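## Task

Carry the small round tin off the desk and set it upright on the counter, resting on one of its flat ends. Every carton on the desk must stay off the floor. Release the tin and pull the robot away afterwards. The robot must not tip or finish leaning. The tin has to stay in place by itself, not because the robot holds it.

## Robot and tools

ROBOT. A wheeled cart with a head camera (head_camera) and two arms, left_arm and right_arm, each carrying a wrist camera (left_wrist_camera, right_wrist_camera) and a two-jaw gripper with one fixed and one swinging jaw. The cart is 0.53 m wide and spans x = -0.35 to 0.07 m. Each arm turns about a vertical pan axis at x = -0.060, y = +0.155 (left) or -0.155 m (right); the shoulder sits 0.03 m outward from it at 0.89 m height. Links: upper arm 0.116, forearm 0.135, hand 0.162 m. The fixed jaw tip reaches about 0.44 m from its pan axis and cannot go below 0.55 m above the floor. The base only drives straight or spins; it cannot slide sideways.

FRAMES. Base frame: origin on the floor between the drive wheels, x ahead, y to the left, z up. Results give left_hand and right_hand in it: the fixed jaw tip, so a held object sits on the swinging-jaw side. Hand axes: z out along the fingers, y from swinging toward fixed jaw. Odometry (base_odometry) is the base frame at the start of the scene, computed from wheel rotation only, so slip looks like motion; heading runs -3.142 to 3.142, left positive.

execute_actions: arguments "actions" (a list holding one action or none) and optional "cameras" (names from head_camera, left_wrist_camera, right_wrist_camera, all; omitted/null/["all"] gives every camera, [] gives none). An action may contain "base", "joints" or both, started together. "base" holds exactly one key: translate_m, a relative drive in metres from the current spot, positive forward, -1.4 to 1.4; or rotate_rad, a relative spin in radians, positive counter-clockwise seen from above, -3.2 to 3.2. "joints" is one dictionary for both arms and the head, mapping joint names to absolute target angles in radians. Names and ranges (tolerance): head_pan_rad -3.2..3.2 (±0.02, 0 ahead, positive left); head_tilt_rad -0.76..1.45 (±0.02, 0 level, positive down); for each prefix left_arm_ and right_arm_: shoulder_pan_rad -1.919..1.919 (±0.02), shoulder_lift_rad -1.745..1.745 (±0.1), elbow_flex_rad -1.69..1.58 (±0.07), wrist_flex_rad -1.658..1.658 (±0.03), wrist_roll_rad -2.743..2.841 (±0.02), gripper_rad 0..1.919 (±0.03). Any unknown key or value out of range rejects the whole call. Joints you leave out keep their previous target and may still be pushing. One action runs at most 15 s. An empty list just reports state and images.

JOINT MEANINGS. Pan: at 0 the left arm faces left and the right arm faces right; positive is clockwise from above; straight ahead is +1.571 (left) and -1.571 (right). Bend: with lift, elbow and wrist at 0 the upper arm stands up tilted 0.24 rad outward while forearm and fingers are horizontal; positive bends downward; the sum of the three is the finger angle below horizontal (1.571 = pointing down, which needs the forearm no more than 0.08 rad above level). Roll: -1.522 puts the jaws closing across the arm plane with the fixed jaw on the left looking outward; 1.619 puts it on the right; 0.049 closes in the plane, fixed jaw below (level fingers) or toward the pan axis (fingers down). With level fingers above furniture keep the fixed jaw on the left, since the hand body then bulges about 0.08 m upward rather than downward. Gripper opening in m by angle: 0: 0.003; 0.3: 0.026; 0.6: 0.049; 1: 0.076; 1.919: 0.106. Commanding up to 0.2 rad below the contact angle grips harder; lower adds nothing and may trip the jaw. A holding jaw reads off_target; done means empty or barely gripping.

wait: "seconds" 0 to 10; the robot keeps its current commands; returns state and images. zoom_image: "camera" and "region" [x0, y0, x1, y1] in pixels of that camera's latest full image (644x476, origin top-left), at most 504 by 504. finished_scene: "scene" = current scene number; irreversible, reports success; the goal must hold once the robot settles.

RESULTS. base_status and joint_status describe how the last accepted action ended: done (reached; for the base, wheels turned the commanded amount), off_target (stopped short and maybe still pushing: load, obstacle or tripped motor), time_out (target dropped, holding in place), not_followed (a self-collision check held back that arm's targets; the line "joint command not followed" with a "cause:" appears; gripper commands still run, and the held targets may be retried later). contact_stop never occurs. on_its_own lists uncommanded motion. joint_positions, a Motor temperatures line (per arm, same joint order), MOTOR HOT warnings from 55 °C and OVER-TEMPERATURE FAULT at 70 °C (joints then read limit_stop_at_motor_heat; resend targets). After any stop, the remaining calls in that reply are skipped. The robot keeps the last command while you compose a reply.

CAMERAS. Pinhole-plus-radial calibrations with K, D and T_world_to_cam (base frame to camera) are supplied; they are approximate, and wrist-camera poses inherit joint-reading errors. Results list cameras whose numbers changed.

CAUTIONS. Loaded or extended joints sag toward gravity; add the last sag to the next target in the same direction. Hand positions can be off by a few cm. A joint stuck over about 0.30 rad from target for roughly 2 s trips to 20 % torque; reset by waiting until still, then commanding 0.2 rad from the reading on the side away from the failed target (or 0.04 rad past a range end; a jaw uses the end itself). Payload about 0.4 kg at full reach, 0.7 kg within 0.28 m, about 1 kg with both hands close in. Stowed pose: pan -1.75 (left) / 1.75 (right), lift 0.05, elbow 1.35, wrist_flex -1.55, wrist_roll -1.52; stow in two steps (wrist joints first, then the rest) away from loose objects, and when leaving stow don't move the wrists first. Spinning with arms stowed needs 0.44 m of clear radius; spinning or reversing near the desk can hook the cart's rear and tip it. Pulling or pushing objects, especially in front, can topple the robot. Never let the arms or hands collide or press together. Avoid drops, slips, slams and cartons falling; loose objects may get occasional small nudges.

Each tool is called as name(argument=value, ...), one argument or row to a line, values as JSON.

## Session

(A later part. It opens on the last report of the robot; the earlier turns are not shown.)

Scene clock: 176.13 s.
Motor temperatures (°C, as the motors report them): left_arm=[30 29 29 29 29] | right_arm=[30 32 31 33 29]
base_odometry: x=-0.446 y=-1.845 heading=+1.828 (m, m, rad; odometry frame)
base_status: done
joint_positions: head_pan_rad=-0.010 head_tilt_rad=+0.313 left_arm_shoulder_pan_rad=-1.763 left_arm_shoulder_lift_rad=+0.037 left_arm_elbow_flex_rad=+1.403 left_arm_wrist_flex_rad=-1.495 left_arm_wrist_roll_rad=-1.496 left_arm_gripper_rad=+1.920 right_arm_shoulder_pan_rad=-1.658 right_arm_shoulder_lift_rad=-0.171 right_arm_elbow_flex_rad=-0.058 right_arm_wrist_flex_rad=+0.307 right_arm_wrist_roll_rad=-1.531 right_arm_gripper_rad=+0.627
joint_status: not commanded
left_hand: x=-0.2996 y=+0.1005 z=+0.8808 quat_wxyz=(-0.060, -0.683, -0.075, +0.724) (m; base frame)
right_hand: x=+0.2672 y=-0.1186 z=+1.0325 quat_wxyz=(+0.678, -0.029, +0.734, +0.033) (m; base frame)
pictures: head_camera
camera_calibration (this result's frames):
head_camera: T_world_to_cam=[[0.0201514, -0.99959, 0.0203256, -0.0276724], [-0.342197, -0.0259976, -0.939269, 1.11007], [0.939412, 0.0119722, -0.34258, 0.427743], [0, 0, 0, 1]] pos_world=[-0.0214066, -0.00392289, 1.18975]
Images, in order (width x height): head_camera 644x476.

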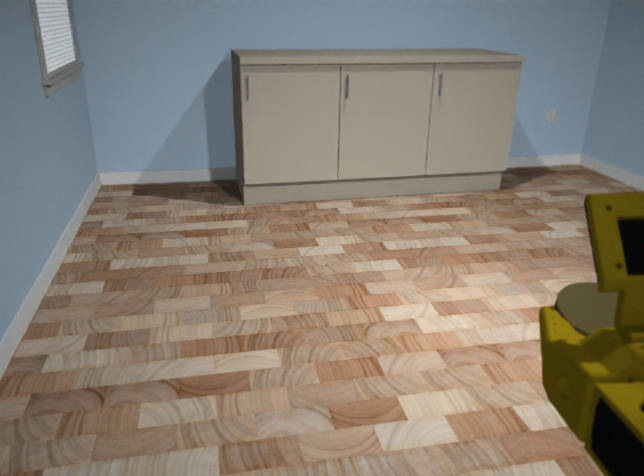

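execute_actions(
  actions=[
    {"base":{"translate_m":1.4}},
  ],
  cameras=["head_camera"],
)

execute_actions(
  actions=[
    {"base":{"translate_m":1.1}},
  ],
  cameras=["head_camera"],
)

execute_actions(
  actions=[
    {"base":{"rotate_rad":0.26}},
  ],
  cameras=["head_camera","right_wrist_camera"],
)

Scene clock: 190.27 s.
Motor temperatures (°C, as the motors report them): left_arm=[30 29 29 29 29] | right_arm=[30 32 31 33 29]
base_odometry: x=-0.803 y=-0.491 heading=+1.827 (m, m, rad; odometry frame)
base_status: done
joint_positions: head_pan_rad=-0.010 head_tilt_rad=+0.313 left_arm_shoulder_pan_rad=-1.763 left_arm_shoulder_lift_rad=+0.037 left_arm_elbow_flex_rad=+1.403 left_arm_wrist_flex_rad=-1.495 left_arm_wrist_roll_rad=-1.496 left_arm_gripper_rad=+1.920 right_arm_shoulder_pan_rad=-1.658 right_arm_shoulder_lift_rad=-0.171 right_arm_elbow_flex_rad=-0.059 right_arm_wrist_flex_rad=+0.307 right_arm_wrist_roll_rad=-1.531 right_arm_gripper_rad=+0.627
joint_status: not commanded
left_hand: x=-0.2996 y=+0.1005 z=+0.8808 quat_wxyz=(-0.060, -0.683, -0.075, +0.724) (m; base frame)
right_hand: x=+0.2672 y=-0.1186 z=+1.0329 quat_wxyz=(+0.678, -0.029, +0.733, +0.033) (m; base frame)
pictures: head_camera
camera_calibration (this result's frames):
head_camera: T_world_to_cam=[[0.0201499, -0.99959, 0.0203282, -0.0276755], [-0.342117, -0.0259985, -0.939298, 1.11011], [0.939441, 0.0119721, -0.342501, 0.427653], [0, 0, 0, 1]] pos_world=[-0.0214098, -0.00392285, 1.18976]
Images, in order (width x height): head_camera 644x476.

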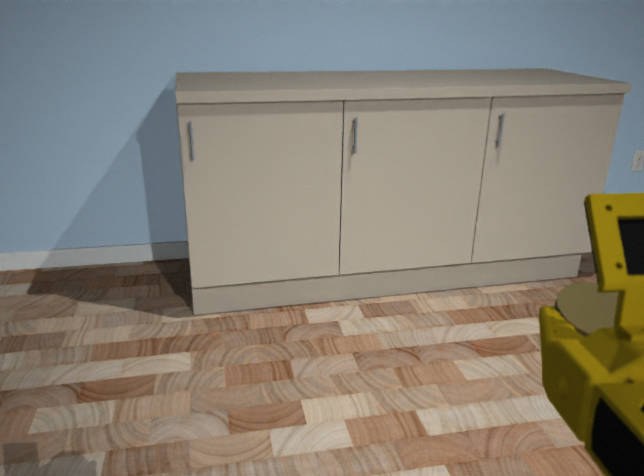

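Scene clock: 196.53 s.
Motor temperatures (°C, as the motors report them): left_arm=[30 29 29 29 29] | right_arm=[30 32 31 33 29]
base_odometry: x=-1.080 y=+0.574 heading=+1.824 (m, m, rad; odometry frame)
base_status: done
joint_positions: head_pan_rad=-0.010 head_tilt_rad=+0.313 left_arm_shoulder_pan_rad=-1.763 left_arm_shoulder_lift_rad=+0.037 left_arm_elbow_flex_rad=+1.403 left_arm_wrist_flex_rad=-1.495 left_arm_wrist_roll_rad=-1.496 left_arm_gripper_rad=+1.920 right_arm_shoulder_pan_rad=-1.658 right_arm_shoulder_lift_rad=-0.171 right_arm_elbow_flex_rad=-0.059 right_arm_wrist_flex_rad=+0.307 right_arm_wrist_roll_rad=-1.531 right_arm_gripper_rad=+0.627
joint_status: not commanded
left_hand: x=-0.2996 y=+0.1005 z=+0.8808 quat_wxyz=(-0.060, -0.683, -0.075, +0.724) (m; base frame)
right_hand: x=+0.2672 y=-0.1186 z=+1.0329 quat_wxyz=(+0.678, -0.029, +0.733, +0.033) (m; base frame)
pictures: head_camera
camera_calibration (this result's frames):
head_camera: T_world_to_cam=[[0.0201489, -0.99959, 0.0203298, -0.0276773], [-0.342068, -0.025999, -0.939316, 1.11013], [0.939459, 0.011972, -0.342451, 0.427597], [0, 0, 0, 1]] pos_world=[-0.0214119, -0.00392283, 1.18976]
Images, in order (width x height): head_camera 644x476.

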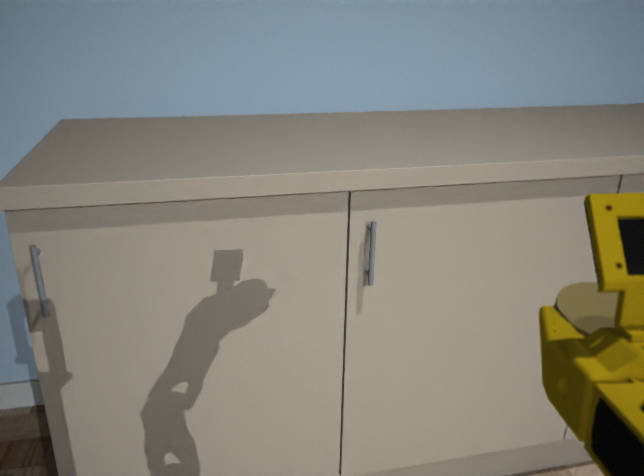

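Scene clock: 197.57 s.
Motor temperatures (°C, as the motors report them): left_arm=[30 29 29 29 29] | right_arm=[30 32 31 33 29]
base_odometry: x=-1.080 y=+0.574 heading=+2.082 (m, m, rad; odometry frame)
base_status: done
joint_positions: head_pan_rad=-0.010 head_tilt_rad=+0.313 left_arm_shoulder_pan_rad=-1.763 left_arm_shoulder_lift_rad=+0.037 left_arm_elbow_flex_rad=+1.403 left_arm_wrist_flex_rad=-1.495 left_arm_wrist_roll_rad=-1.496 left_arm_gripper_rad=+1.920 right_arm_shoulder_pan_rad=-1.658 right_arm_shoulder_lift_rad=-0.171 right_arm_elbow_flex_rad=-0.059 right_arm_wrist_flex_rad=+0.307 right_arm_wrist_roll_rad=-1.531 right_arm_gripper_rad=+0.627
joint_status: not commanded
left_hand: x=-0.2996 y=+0.1005 z=+0.8808 quat_wxyz=(-0.060, -0.683, -0.075, +0.724) (m; base frame)
right_hand: x=+0.2672 y=-0.1186 z=+1.0329 quat_wxyz=(+0.678, -0.029, +0.733, +0.033) (m; base frame)
pictures: head_camera, right_wrist_camera
camera_calibration (this result's frames):
head_camera: T_world_to_cam=[[0.0201572, -0.99959, 0.0203298, -0.0276769], [-0.342067, -0.0260019, -0.939316, 1.11013], [0.939459, 0.0119798, -0.342451, 0.427597], [0, 0, 0, 1]] pos_world=[-0.0214119, -0.00392262, 1.18976]
right_wrist_camera: T_world_to_cam=[[0.133694, -0.991014, 0.00417497, -0.158211], [-0.593764, -0.0834743, -0.800298, 0.994051], [0.793454, 0.104516, -0.599589, 0.491799], [0, 0, 0, 1]] pos_world=[0.221164, -0.125213, 1.09107]
Images, in order (width x height): head_camera 644x476, right_wrist_camera 644x476.

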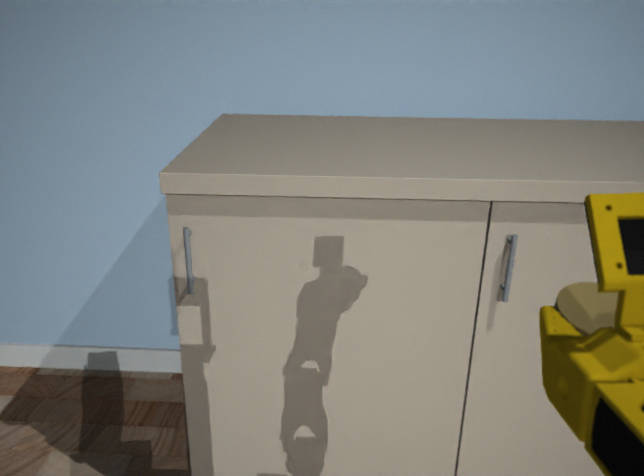

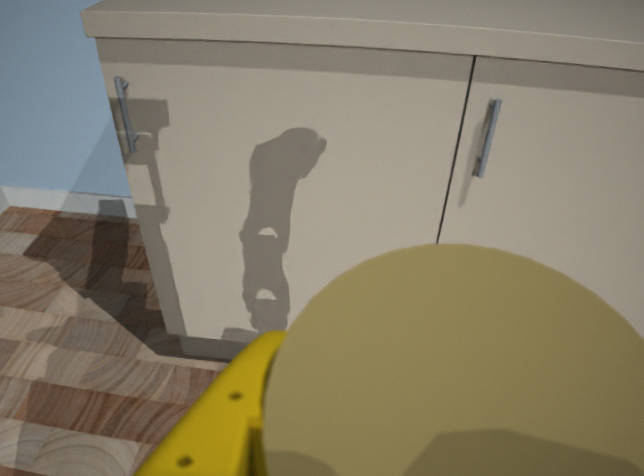

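execute_actions(
  actions=[
    {"base":{"translate_m":0.6},"joints":{"head_tilt_rad":0.75}},
  ],
  cameras=["head_camera","right_wrist_camera"],
)

Scene clock: 205.23 s.
Motor temperatures (°C, as the motors report them): left_arm=[30 29 29 29 29] | right_arm=[30 32 31 33 29]
base_odometry: x=-1.374 y=+1.097 heading=+2.083 (m, m, rad; odometry frame)
base_status: done
joint_positions: head_pan_rad=-0.010 head_tilt_rad=+0.745 left_arm_shoulder_pan_rad=-1.763 left_arm_shoulder_lift_rad=+0.037 left_arm_elbow_flex_rad=+1.403 left_arm_wrist_flex_rad=-1.495 left_arm_wrist_roll_rad=-1.496 left_arm_gripper_rad=+1.920 right_arm_shoulder_pan_rad=-1.658 right_arm_shoulder_lift_rad=-0.171 right_arm_elbow_flex_rad=-0.059 right_arm_wrist_flex_rad=+0.307 right_arm_wrist_roll_rad=-1.531 right_arm_gripper_rad=+0.627
joint_status: all done
left_hand: x=-0.2996 y=+0.1005 z=+0.8808 quat_wxyz=(-0.060, -0.683, -0.075, +0.724) (m; base frame)
right_hand: x=+0.2672 y=-0.1186 z=+1.0329 quat_wxyz=(+0.678, -0.029, +0.733, +0.033) (m; base frame)
pictures: head_camera, right_wrist_camera
camera_calibration (this result's frames):
head_camera: T_world_to_cam=[[0.0259056, -0.999647, 0.00585499, -0.0107463], [-0.703972, -0.0224011, -0.709874, 0.829036], [0.709755, 0.014268, -0.704304, 0.833294], [0, 0, 0, 1]] pos_world=[-0.00753763, -0.00406063, 1.17547]
right_wrist_camera: T_world_to_cam=[[0.133694, -0.991014, 0.00417497, -0.158211], [-0.593764, -0.0834743, -0.800298, 0.994051], [0.793454, 0.104516, -0.599589, 0.491799], [0, 0, 0, 1]] pos_world=[0.221164, -0.125213, 1.09107]
Images, in order (width x height): head_camera 644x476, right_wrist_camera 644x476.

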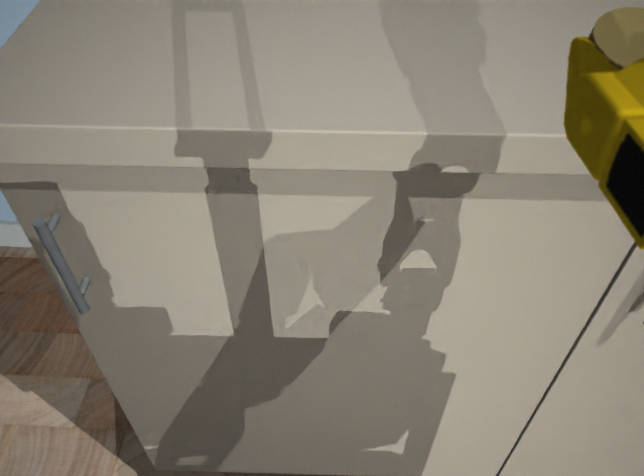

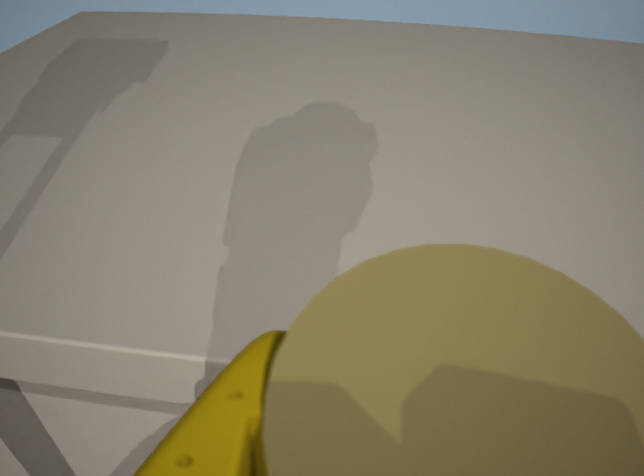

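execute_actions(
  actions=[
    {"base":{"translate_m":0.2},"joints":{"head_pan_rad":-0.3,"right_arm_shoulder_lift_rad":-0.09,"right_arm_elbow_flex_rad":0.08,"right_arm_wrist_flex_rad":0.25}},
  ],
  cameras=["head_camera","right_wrist_camera"],
)

Scene clock: 219.23 s.
Motor temperatures (°C, as the motors report them): left_arm=[30 29 29 29 29] | right_arm=[30 32 31 33 29]
base_odometry: x=-1.472 y=+1.271 heading=+2.083 (m, m, rad; odometry frame)
base_status: done
joint_positions: head_pan_rad=-0.290 head_tilt_rad=+0.745 left_arm_shoulder_pan_rad=-1.763 left_arm_shoulder_lift_rad=+0.037 left_arm_elbow_flex_rad=+1.403 left_arm_wrist_flex_rad=-1.495 left_arm_wrist_roll_rad=-1.496 left_arm_gripper_rad=+1.920 right_arm_shoulder_pan_rad=-1.658 right_arm_shoulder_lift_rad=-0.074 right_arm_elbow_flex_rad=+0.086 right_arm_wrist_flex_rad=+0.270 right_arm_wrist_roll_rad=-1.531 right_arm_gripper_rad=+0.627
joint_status: all done
left_hand: x=-0.2996 y=+0.1005 z=+0.8808 quat_wxyz=(-0.060, -0.683, -0.075, +0.724) (m; base frame)
right_hand: x=+0.2771 y=-0.1177 z=+0.9669 quat_wxyz=(+0.600, -0.032, +0.799, +0.029) (m; base frame)
pictures: head_camera, right_wrist_camera
camera_calibration (this result's frames):
head_camera: T_world_to_cam=[[-0.25144, -0.967855, 0.00585483, -0.0237813], [-0.682736, 0.173074, -0.709871, 0.83003], [0.686039, -0.182487, -0.704307, 0.832183], [0, 0, 0, 1]] pos_world=[-0.0101977, -0.0148112, 1.17547]
right_wrist_camera: T_world_to_cam=[[0.133566, -0.991025, -0.00542462, -0.149085], [-0.74393, -0.0966443, -0.661232, 0.85277], [0.654773, 0.0923537, -0.750162, 0.626803], [0, 0, 0, 1]] pos_world=[0.2439, -0.123219, 1.03327]
Images, in order (width x height): head_camera 644x476, right_wrist_camera 644x476.

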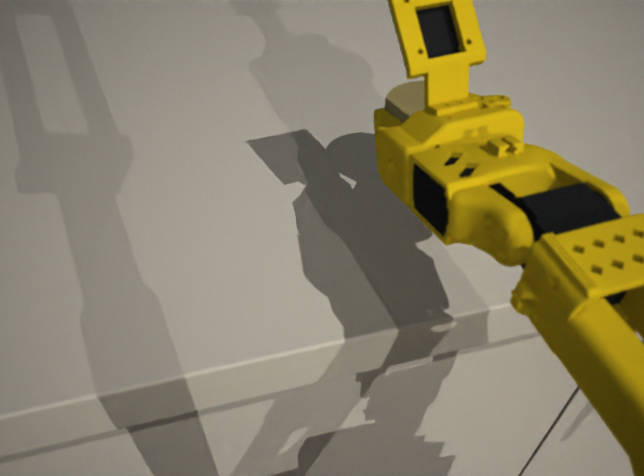

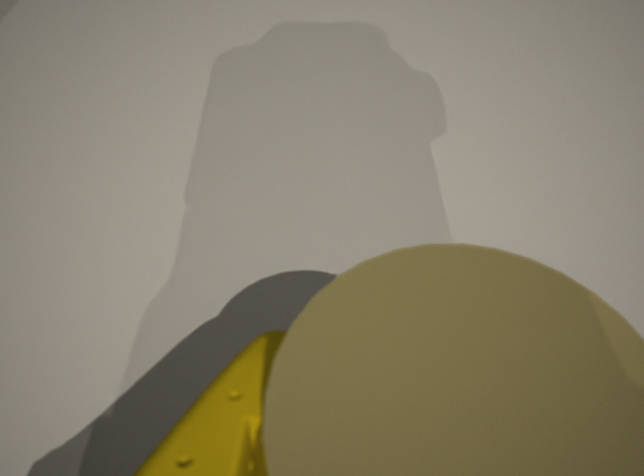

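execute_actions(
  actions=[
    {"base":{"translate_m":0.04},"joints":{"right_arm_elbow_flex_rad":0.28,"right_arm_wrist_flex_rad":0.045}},
  ],
  cameras=["head_camera","right_wrist_camera"],
)

Scene clock: 225.57 s.
Motor temperatures (°C, as the motors report them): left_arm=[30 29 29 29 29] | right_arm=[30 32 31 33 29]
base_odometry: x=-1.492 y=+1.306 heading=+2.083 (m, m, rad; odometry frame)
base_status: done
joint_positions: head_pan_rad=-0.290 head_tilt_rad=+0.745 left_arm_shoulder_pan_rad=-1.763 left_arm_shoulder_lift_rad=+0.037 left_arm_elbow_flex_rad=+1.403 left_arm_wrist_flex_rad=-1.495 left_arm_wrist_roll_rad=-1.496 left_arm_gripper_rad=+1.920 right_arm_shoulder_pan_rad=-1.658 right_arm_shoulder_lift_rad=-0.072 right_arm_elbow_flex_rad=+0.286 right_arm_wrist_flex_rad=+0.063 right_arm_wrist_roll_rad=-1.531 right_arm_gripper_rad=+0.627
joint_status: all done
left_hand: x=-0.2996 y=+0.1005 z=+0.8808 quat_wxyz=(-0.060, -0.683, -0.075, +0.724) (m; base frame)
right_hand: x=+0.2755 y=-0.1178 z=+0.9408 quat_wxyz=(+0.602, -0.031, +0.797, +0.029) (m; base frame)
pictures: head_camera, right_wrist_camera
camera_calibration (this result's frames):
head_camera: T_world_to_cam=[[-0.251507, -0.967838, 0.00585297, -0.0237823], [-0.682759, 0.173133, -0.709834, 0.829987], [0.685991, -0.182525, -0.704344, 0.832223], [0, 0, 0, 1]] pos_world=[-0.0101976, -0.0148141, 1.17546]
right_wrist_camera: T_world_to_cam=[[0.133598, -0.991022, -0.00513937, -0.14943], [-0.739874, -0.0962886, -0.665819, 0.837584], [0.659346, 0.0927548, -0.746096, 0.603225], [0, 0, 0, 1]] pos_world=[0.241937, -0.123391, 1.00697]
Images, in order (width x height): head_camera 644x476, right_wrist_camera 644x476.

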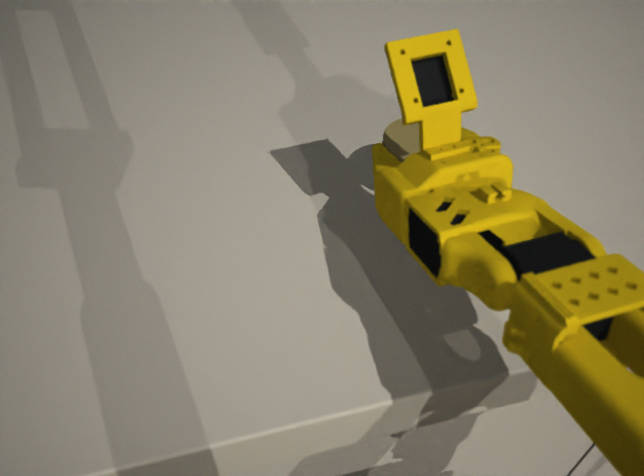

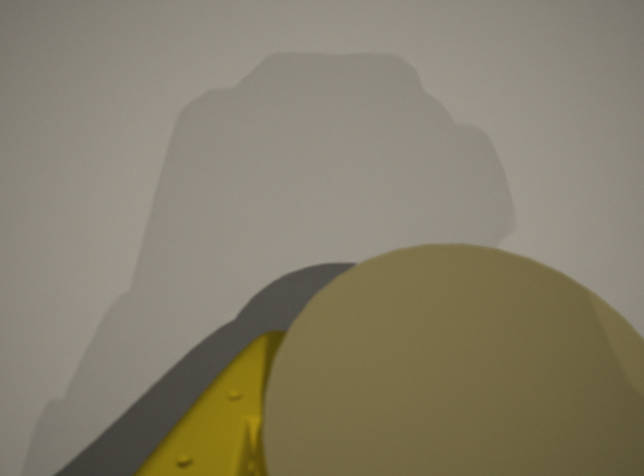

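execute_actions(
  actions=[
    {"joints":{"right_arm_elbow_flex_rad":0.38,"right_arm_wrist_flex_rad":-0.055}},
  ],
  cameras=["right_wrist_camera"],
)

execute_actions(
  actions=[
    {"joints":{"right_arm_elbow_flex_rad":0.45,"right_arm_wrist_flex_rad":-0.125}},
  ],
  cameras=["head_camera","right_wrist_camera"],
)

Scene clock: 230.77 s.
Motor temperatures (°C, as the motors report them): left_arm=[30 29 29 29 29] | right_arm=[30 32 31 33 29]
base_odometry: x=-1.492 y=+1.306 heading=+2.083 (m, m, rad; odometry frame)
base_status: not commanded
joint_positions: head_pan_rad=-0.290 head_tilt_rad=+0.745 left_arm_shoulder_pan_rad=-1.763 left_arm_shoulder_lift_rad=+0.037 left_arm_elbow_flex_rad=+1.403 left_arm_wrist_flex_rad=-1.495 left_arm_wrist_roll_rad=-1.496 left_arm_gripper_rad=+1.920 right_arm_shoulder_pan_rad=-1.658 right_arm_shoulder_lift_rad=-0.080 right_arm_elbow_flex_rad=+0.370 right_arm_wrist_flex_rad=-0.050 right_arm_wrist_roll_rad=-1.531 right_arm_gripper_rad=+0.627
joint_status: all done
left_hand: x=-0.2996 y=+0.1005 z=+0.8808 quat_wxyz=(-0.060, -0.683, -0.075, +0.724) (m; base frame)
right_hand: x=+0.2740 y=-0.1180 z=+0.9365 quat_wxyz=(+0.617, -0.031, +0.786, +0.030) (m; base frame)
pictures: right_wrist_camera
camera_calibration (this result's frames):
right_wrist_camera: T_world_to_cam=[[0.133755, -0.991008, -0.00342418, -0.151028], [-0.714958, -0.0941033, -0.692806, 0.852298], [0.686254, 0.0951146, -0.721116, 0.570592], [0, 0, 0, 1]] pos_world=[0.237987, -0.123737, 1.00142]
Images, in order (width x height): right_wrist_camera 644x476.

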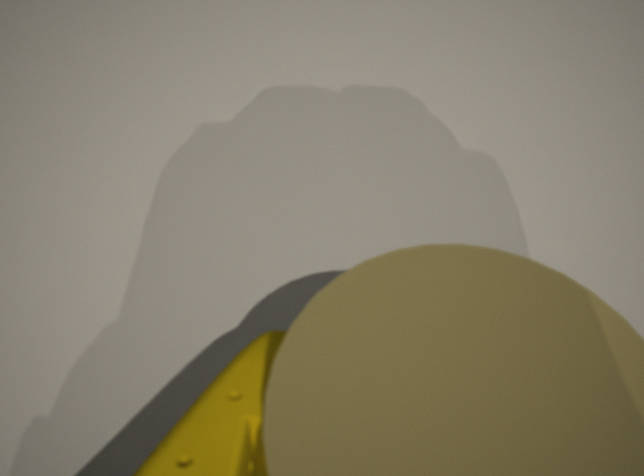

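Scene clock: 231.43 s.
Motor temperatures (°C, as the motors report them): left_arm=[30 29 29 29 29] | right_arm=[30 32 31 33 29]
base_odometry: x=-1.492 y=+1.306 heading=+2.083 (m, m, rad; odometry frame)
base_status: not commanded
joint_positions: head_pan_rad=-0.290 head_tilt_rad=+0.745 left_arm_shoulder_pan_rad=-1.763 left_arm_shoulder_lift_rad=+0.037 left_arm_elbow_flex_rad=+1.403 left_arm_wrist_flex_rad=-1.495 left_arm_wrist_roll_rad=-1.496 left_arm_gripper_rad=+1.920 right_arm_shoulder_pan_rad=-1.658 right_arm_shoulder_lift_rad=-0.091 right_arm_elbow_flex_rad=+0.421 right_arm_wrist_flex_rad=-0.125 right_arm_wrist_roll_rad=-1.529 right_arm_gripper_rad=+0.627
joint_status: all done
left_hand: x=-0.2996 y=+0.1005 z=+0.8808 quat_wxyz=(-0.060, -0.683, -0.075, +0.724) (m; base frame)
right_hand: x=+0.2726 y=-0.1181 z=+0.9371 quat_wxyz=(+0.630, -0.031, +0.775, +0.030) (m; base frame)
pictures: head_camera, right_wrist_camera
camera_calibration (this result's frames):
head_camera: T_world_to_cam=[[-0.251507, -0.967838, 0.00585297, -0.0237824], [-0.682759, 0.173133, -0.709834, 0.829987], [0.685991, -0.182525, -0.704344, 0.832223], [0, 0, 0, 1]] pos_world=[-0.0101976, -0.0148141, 1.17546]
right_wrist_camera: T_world_to_cam=[[0.134156, -0.99096, -0.000275749, -0.154014], [-0.690044, -0.0932181, -0.71774, 0.868313], [0.711226, 0.0964792, -0.696311, 0.542063], [0, 0, 0, 1]] pos_world=[0.234306, -0.123977, 1.00062]
Images, in order (width x height): head_camera 644x476, right_wrist_camera 644x476.

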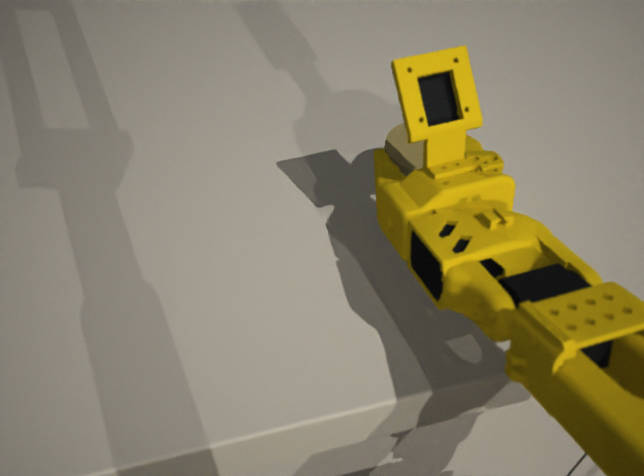

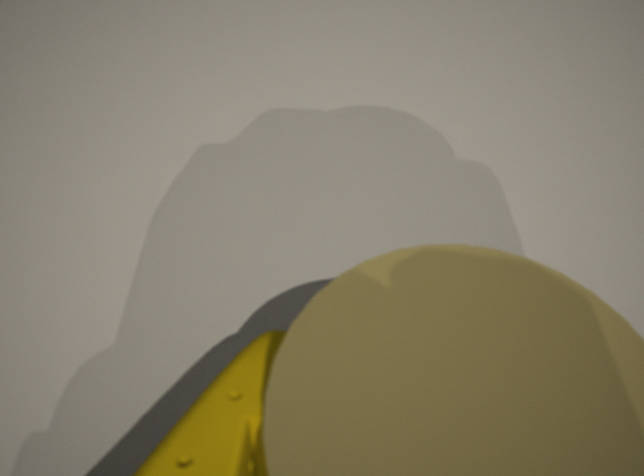

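Resting on the counter. Ease pressure and release.

execute_actions(
  actions=[
    {"joints":{"right_arm_elbow_flex_rad":0.41,"right_arm_gripper_rad":1.0}},
  ],
  cameras=["right_wrist_camera"],
)

execute_actions(
  actions=[
    {"base":{"translate_m":-0.07},"joints":{"right_arm_shoulder_pan_rad":-1.69,"right_arm_elbow_flex_rad":0.35}},
  ],
  cameras=["head_camera","right_wrist_camera"],
)

Scene clock: 240.17 s.
Motor temperatures (°C, as the motors report them): left_arm=[30 29 29 29 29] | right_arm=[30 32 31 33 29]
base_odometry: x=-1.492 y=+1.306 heading=+2.083 (m, m, rad; odometry frame)
base_status: not commanded
joint_positions: head_pan_rad=-0.290 head_tilt_rad=+0.745 left_arm_shoulder_pan_rad=-1.763 left_arm_shoulder_lift_rad=+0.037 left_arm_elbow_flex_rad=+1.403 left_arm_wrist_flex_rad=-1.495 left_arm_wrist_roll_rad=-1.496 left_arm_gripper_rad=+1.920 right_arm_shoulder_pan_rad=-1.658 right_arm_shoulder_lift_rad=-0.079 right_arm_elbow_flex_rad=+0.419 right_arm_wrist_flex_rad=-0.125 right_arm_wrist_roll_rad=-1.529 right_arm_gripper_rad=+0.992
joint_status: all done
left_hand: x=-0.2996 y=+0.1005 z=+0.8808 quat_wxyz=(-0.060, -0.683, -0.075, +0.724) (m; base frame)
right_hand: x=+0.2732 y=-0.1180 z=+0.9338 quat_wxyz=(+0.626, -0.031, +0.778, +0.030) (m; base frame)
pictures: right_wrist_camera
camera_calibration (this result's frames):
right_wrist_camera: T_world_to_cam=[[0.13415, -0.990961, -0.000781105, -0.15357], [-0.697681, -0.0938879, -0.71023, 0.861372], [0.703736, 0.0958224, -0.703969, 0.548441], [0, 0, 0, 1]] pos_world=[0.235607, -0.123863, 0.997738]
Images, in order (width x height): right_wrist_camera 644x476.

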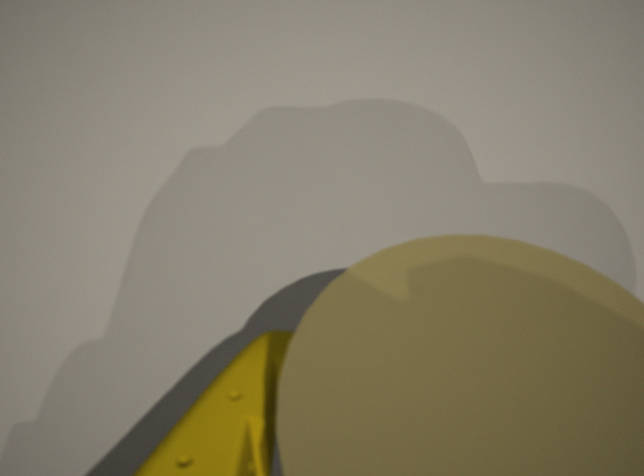

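Scene clock: 241.20 s.
Motor temperatures (°C, as the motors report them): left_arm=[30 29 29 29 29] | right_arm=[30 32 31 33 29]
base_odometry: x=-1.458 y=+1.246 heading=+2.083 (m, m, rad; odometry frame)
base_status: done
joint_positions: head_pan_rad=-0.290 head_tilt_rad=+0.745 left_arm_shoulder_pan_rad=-1.763 left_arm_shoulder_lift_rad=+0.037 left_arm_elbow_flex_rad=+1.403 left_arm_wrist_flex_rad=-1.495 left_arm_wrist_roll_rad=-1.496 left_arm_gripper_rad=+1.920 right_arm_shoulder_pan_rad=-1.681 right_arm_shoulder_lift_rad=-0.077 right_arm_elbow_flex_rad=+0.390 right_arm_wrist_flex_rad=-0.125 right_arm_wrist_roll_rad=-1.529 right_arm_gripper_rad=+0.993
joint_status: all done
left_hand: x=-0.2996 y=+0.1005 z=+0.8808 quat_wxyz=(-0.060, -0.683, -0.075, +0.724) (m; base frame)
right_hand: x=+0.2744 y=-0.1101 z=+0.9417 quat_wxyz=(+0.637, -0.040, +0.769, +0.037) (m; base frame)
pictures: head_camera, right_wrist_camera
camera_calibration (this result's frames):
head_camera: T_world_to_cam=[[-0.251516, -0.967835, 0.00585293, -0.0237827], [-0.682759, 0.173139, -0.709834, 0.829986], [0.685989, -0.182531, -0.704345, 0.832224], [0, 0, 0, 1]] pos_world=[-0.0101977, -0.0148144, 1.17546]
right_wrist_camera: T_world_to_cam=[[0.156918, -0.987612, 0.000518423, -0.153004], [-0.675581, -0.107723, -0.729374, 0.878974], [0.720394, 0.114102, -0.684115, 0.531156], [0, 0, 0, 1]] pos_world=[0.235186, -0.117028, 1.00455]
Images, in order (width x height): head_camera 644x476, right_wrist_camera 644x476.

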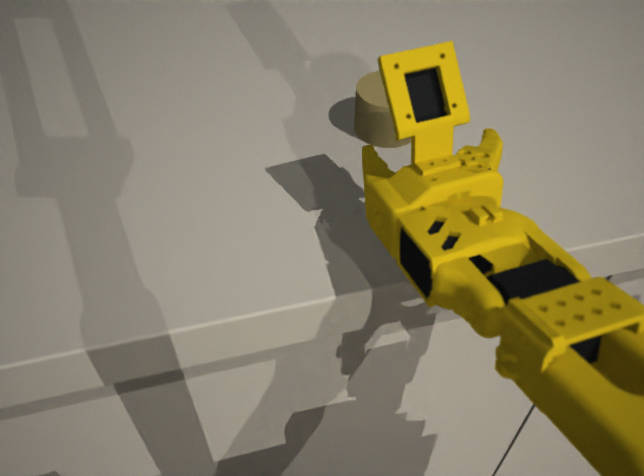

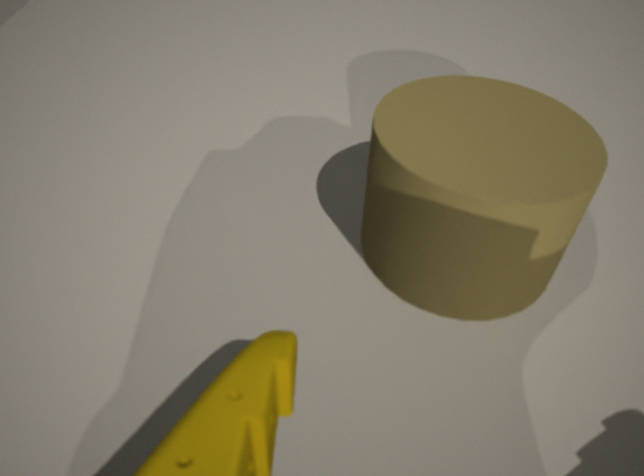

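execute_actions(
  actions=[
    {"base":{"translate_m":-0.5},"joints":{"right_arm_elbow_flex_rad":0.2,"head_pan_rad":0,"head_tilt_rad":0.4}},
  ],
  cameras=["head_camera","left_wrist_camera"],
)

Scene clock: 247.73 s.
Motor temperatures (°C, as the motors report them): left_arm=[30 29 29 29 29] | right_arm=[30 32 31 33 29]
base_odometry: x=-1.213 y=+0.810 heading=+2.082 (m, m, rad; odometry frame)
base_status: done
joint_positions: head_pan_rad=-0.010 head_tilt_rad=+0.413 left_arm_shoulder_pan_rad=-1.763 left_arm_shoulder_lift_rad=+0.037 left_arm_elbow_flex_rad=+1.403 left_arm_wrist_flex_rad=-1.495 left_arm_wrist_roll_rad=-1.496 left_arm_gripper_rad=+1.920 right_arm_shoulder_pan_rad=-1.681 right_arm_shoulder_lift_rad=-0.075 right_arm_elbow_flex_rad=+0.241 right_arm_wrist_flex_rad=-0.125 right_arm_wrist_roll_rad=-1.529 right_arm_gripper_rad=+0.993
joint_status: all done
left_hand: x=-0.2996 y=+0.1005 z=+0.8808 quat_wxyz=(-0.060, -0.683, -0.075, +0.724) (m; base frame)
right_hand: x=+0.2812 y=-0.1094 z=+0.9846 quat_wxyz=(+0.691, -0.037, +0.720, +0.041) (m; base frame)
pictures: head_camera, left_wrist_camera
camera_calibration (this result's frames):
head_camera: T_world_to_cam=[[0.0220104, -0.99961, 0.0172048, -0.023993], [-0.434634, -0.025065, -0.900258, 1.06083], [0.900338, 0.0123372, -0.435016, 0.532301], [0, 0, 0, 1]] pos_world=[-0.0176507, -0.0039611, 1.18699]
left_wrist_camera: T_world_to_cam=[[-0.204325, 0.978736, -0.0180703, -0.144817], [0.453369, 0.0782545, -0.887881, 0.933739], [-0.867587, -0.189609, -0.459718, 0.232947], [0, 0, 0, 1]] pos_world=[-0.250817, 0.112837, 0.933522]
Images, in order (width x height): head_camera 644x476, left_wrist_camera 644x476.

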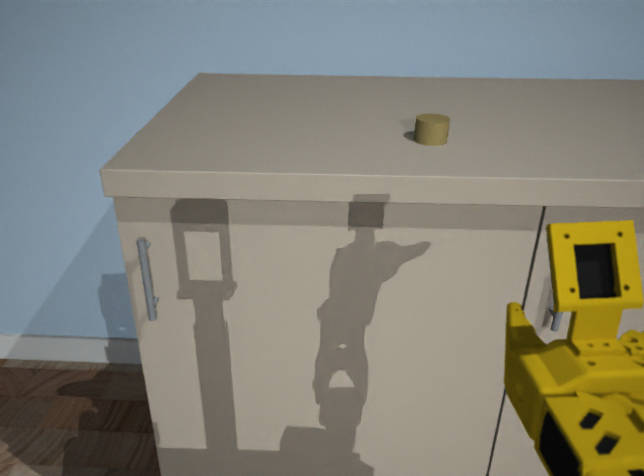

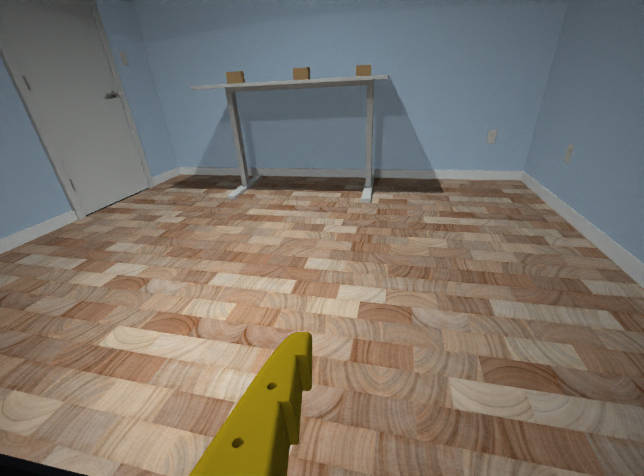

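finished_scene(
  scene=2,
)

The scene is finished: the task was done.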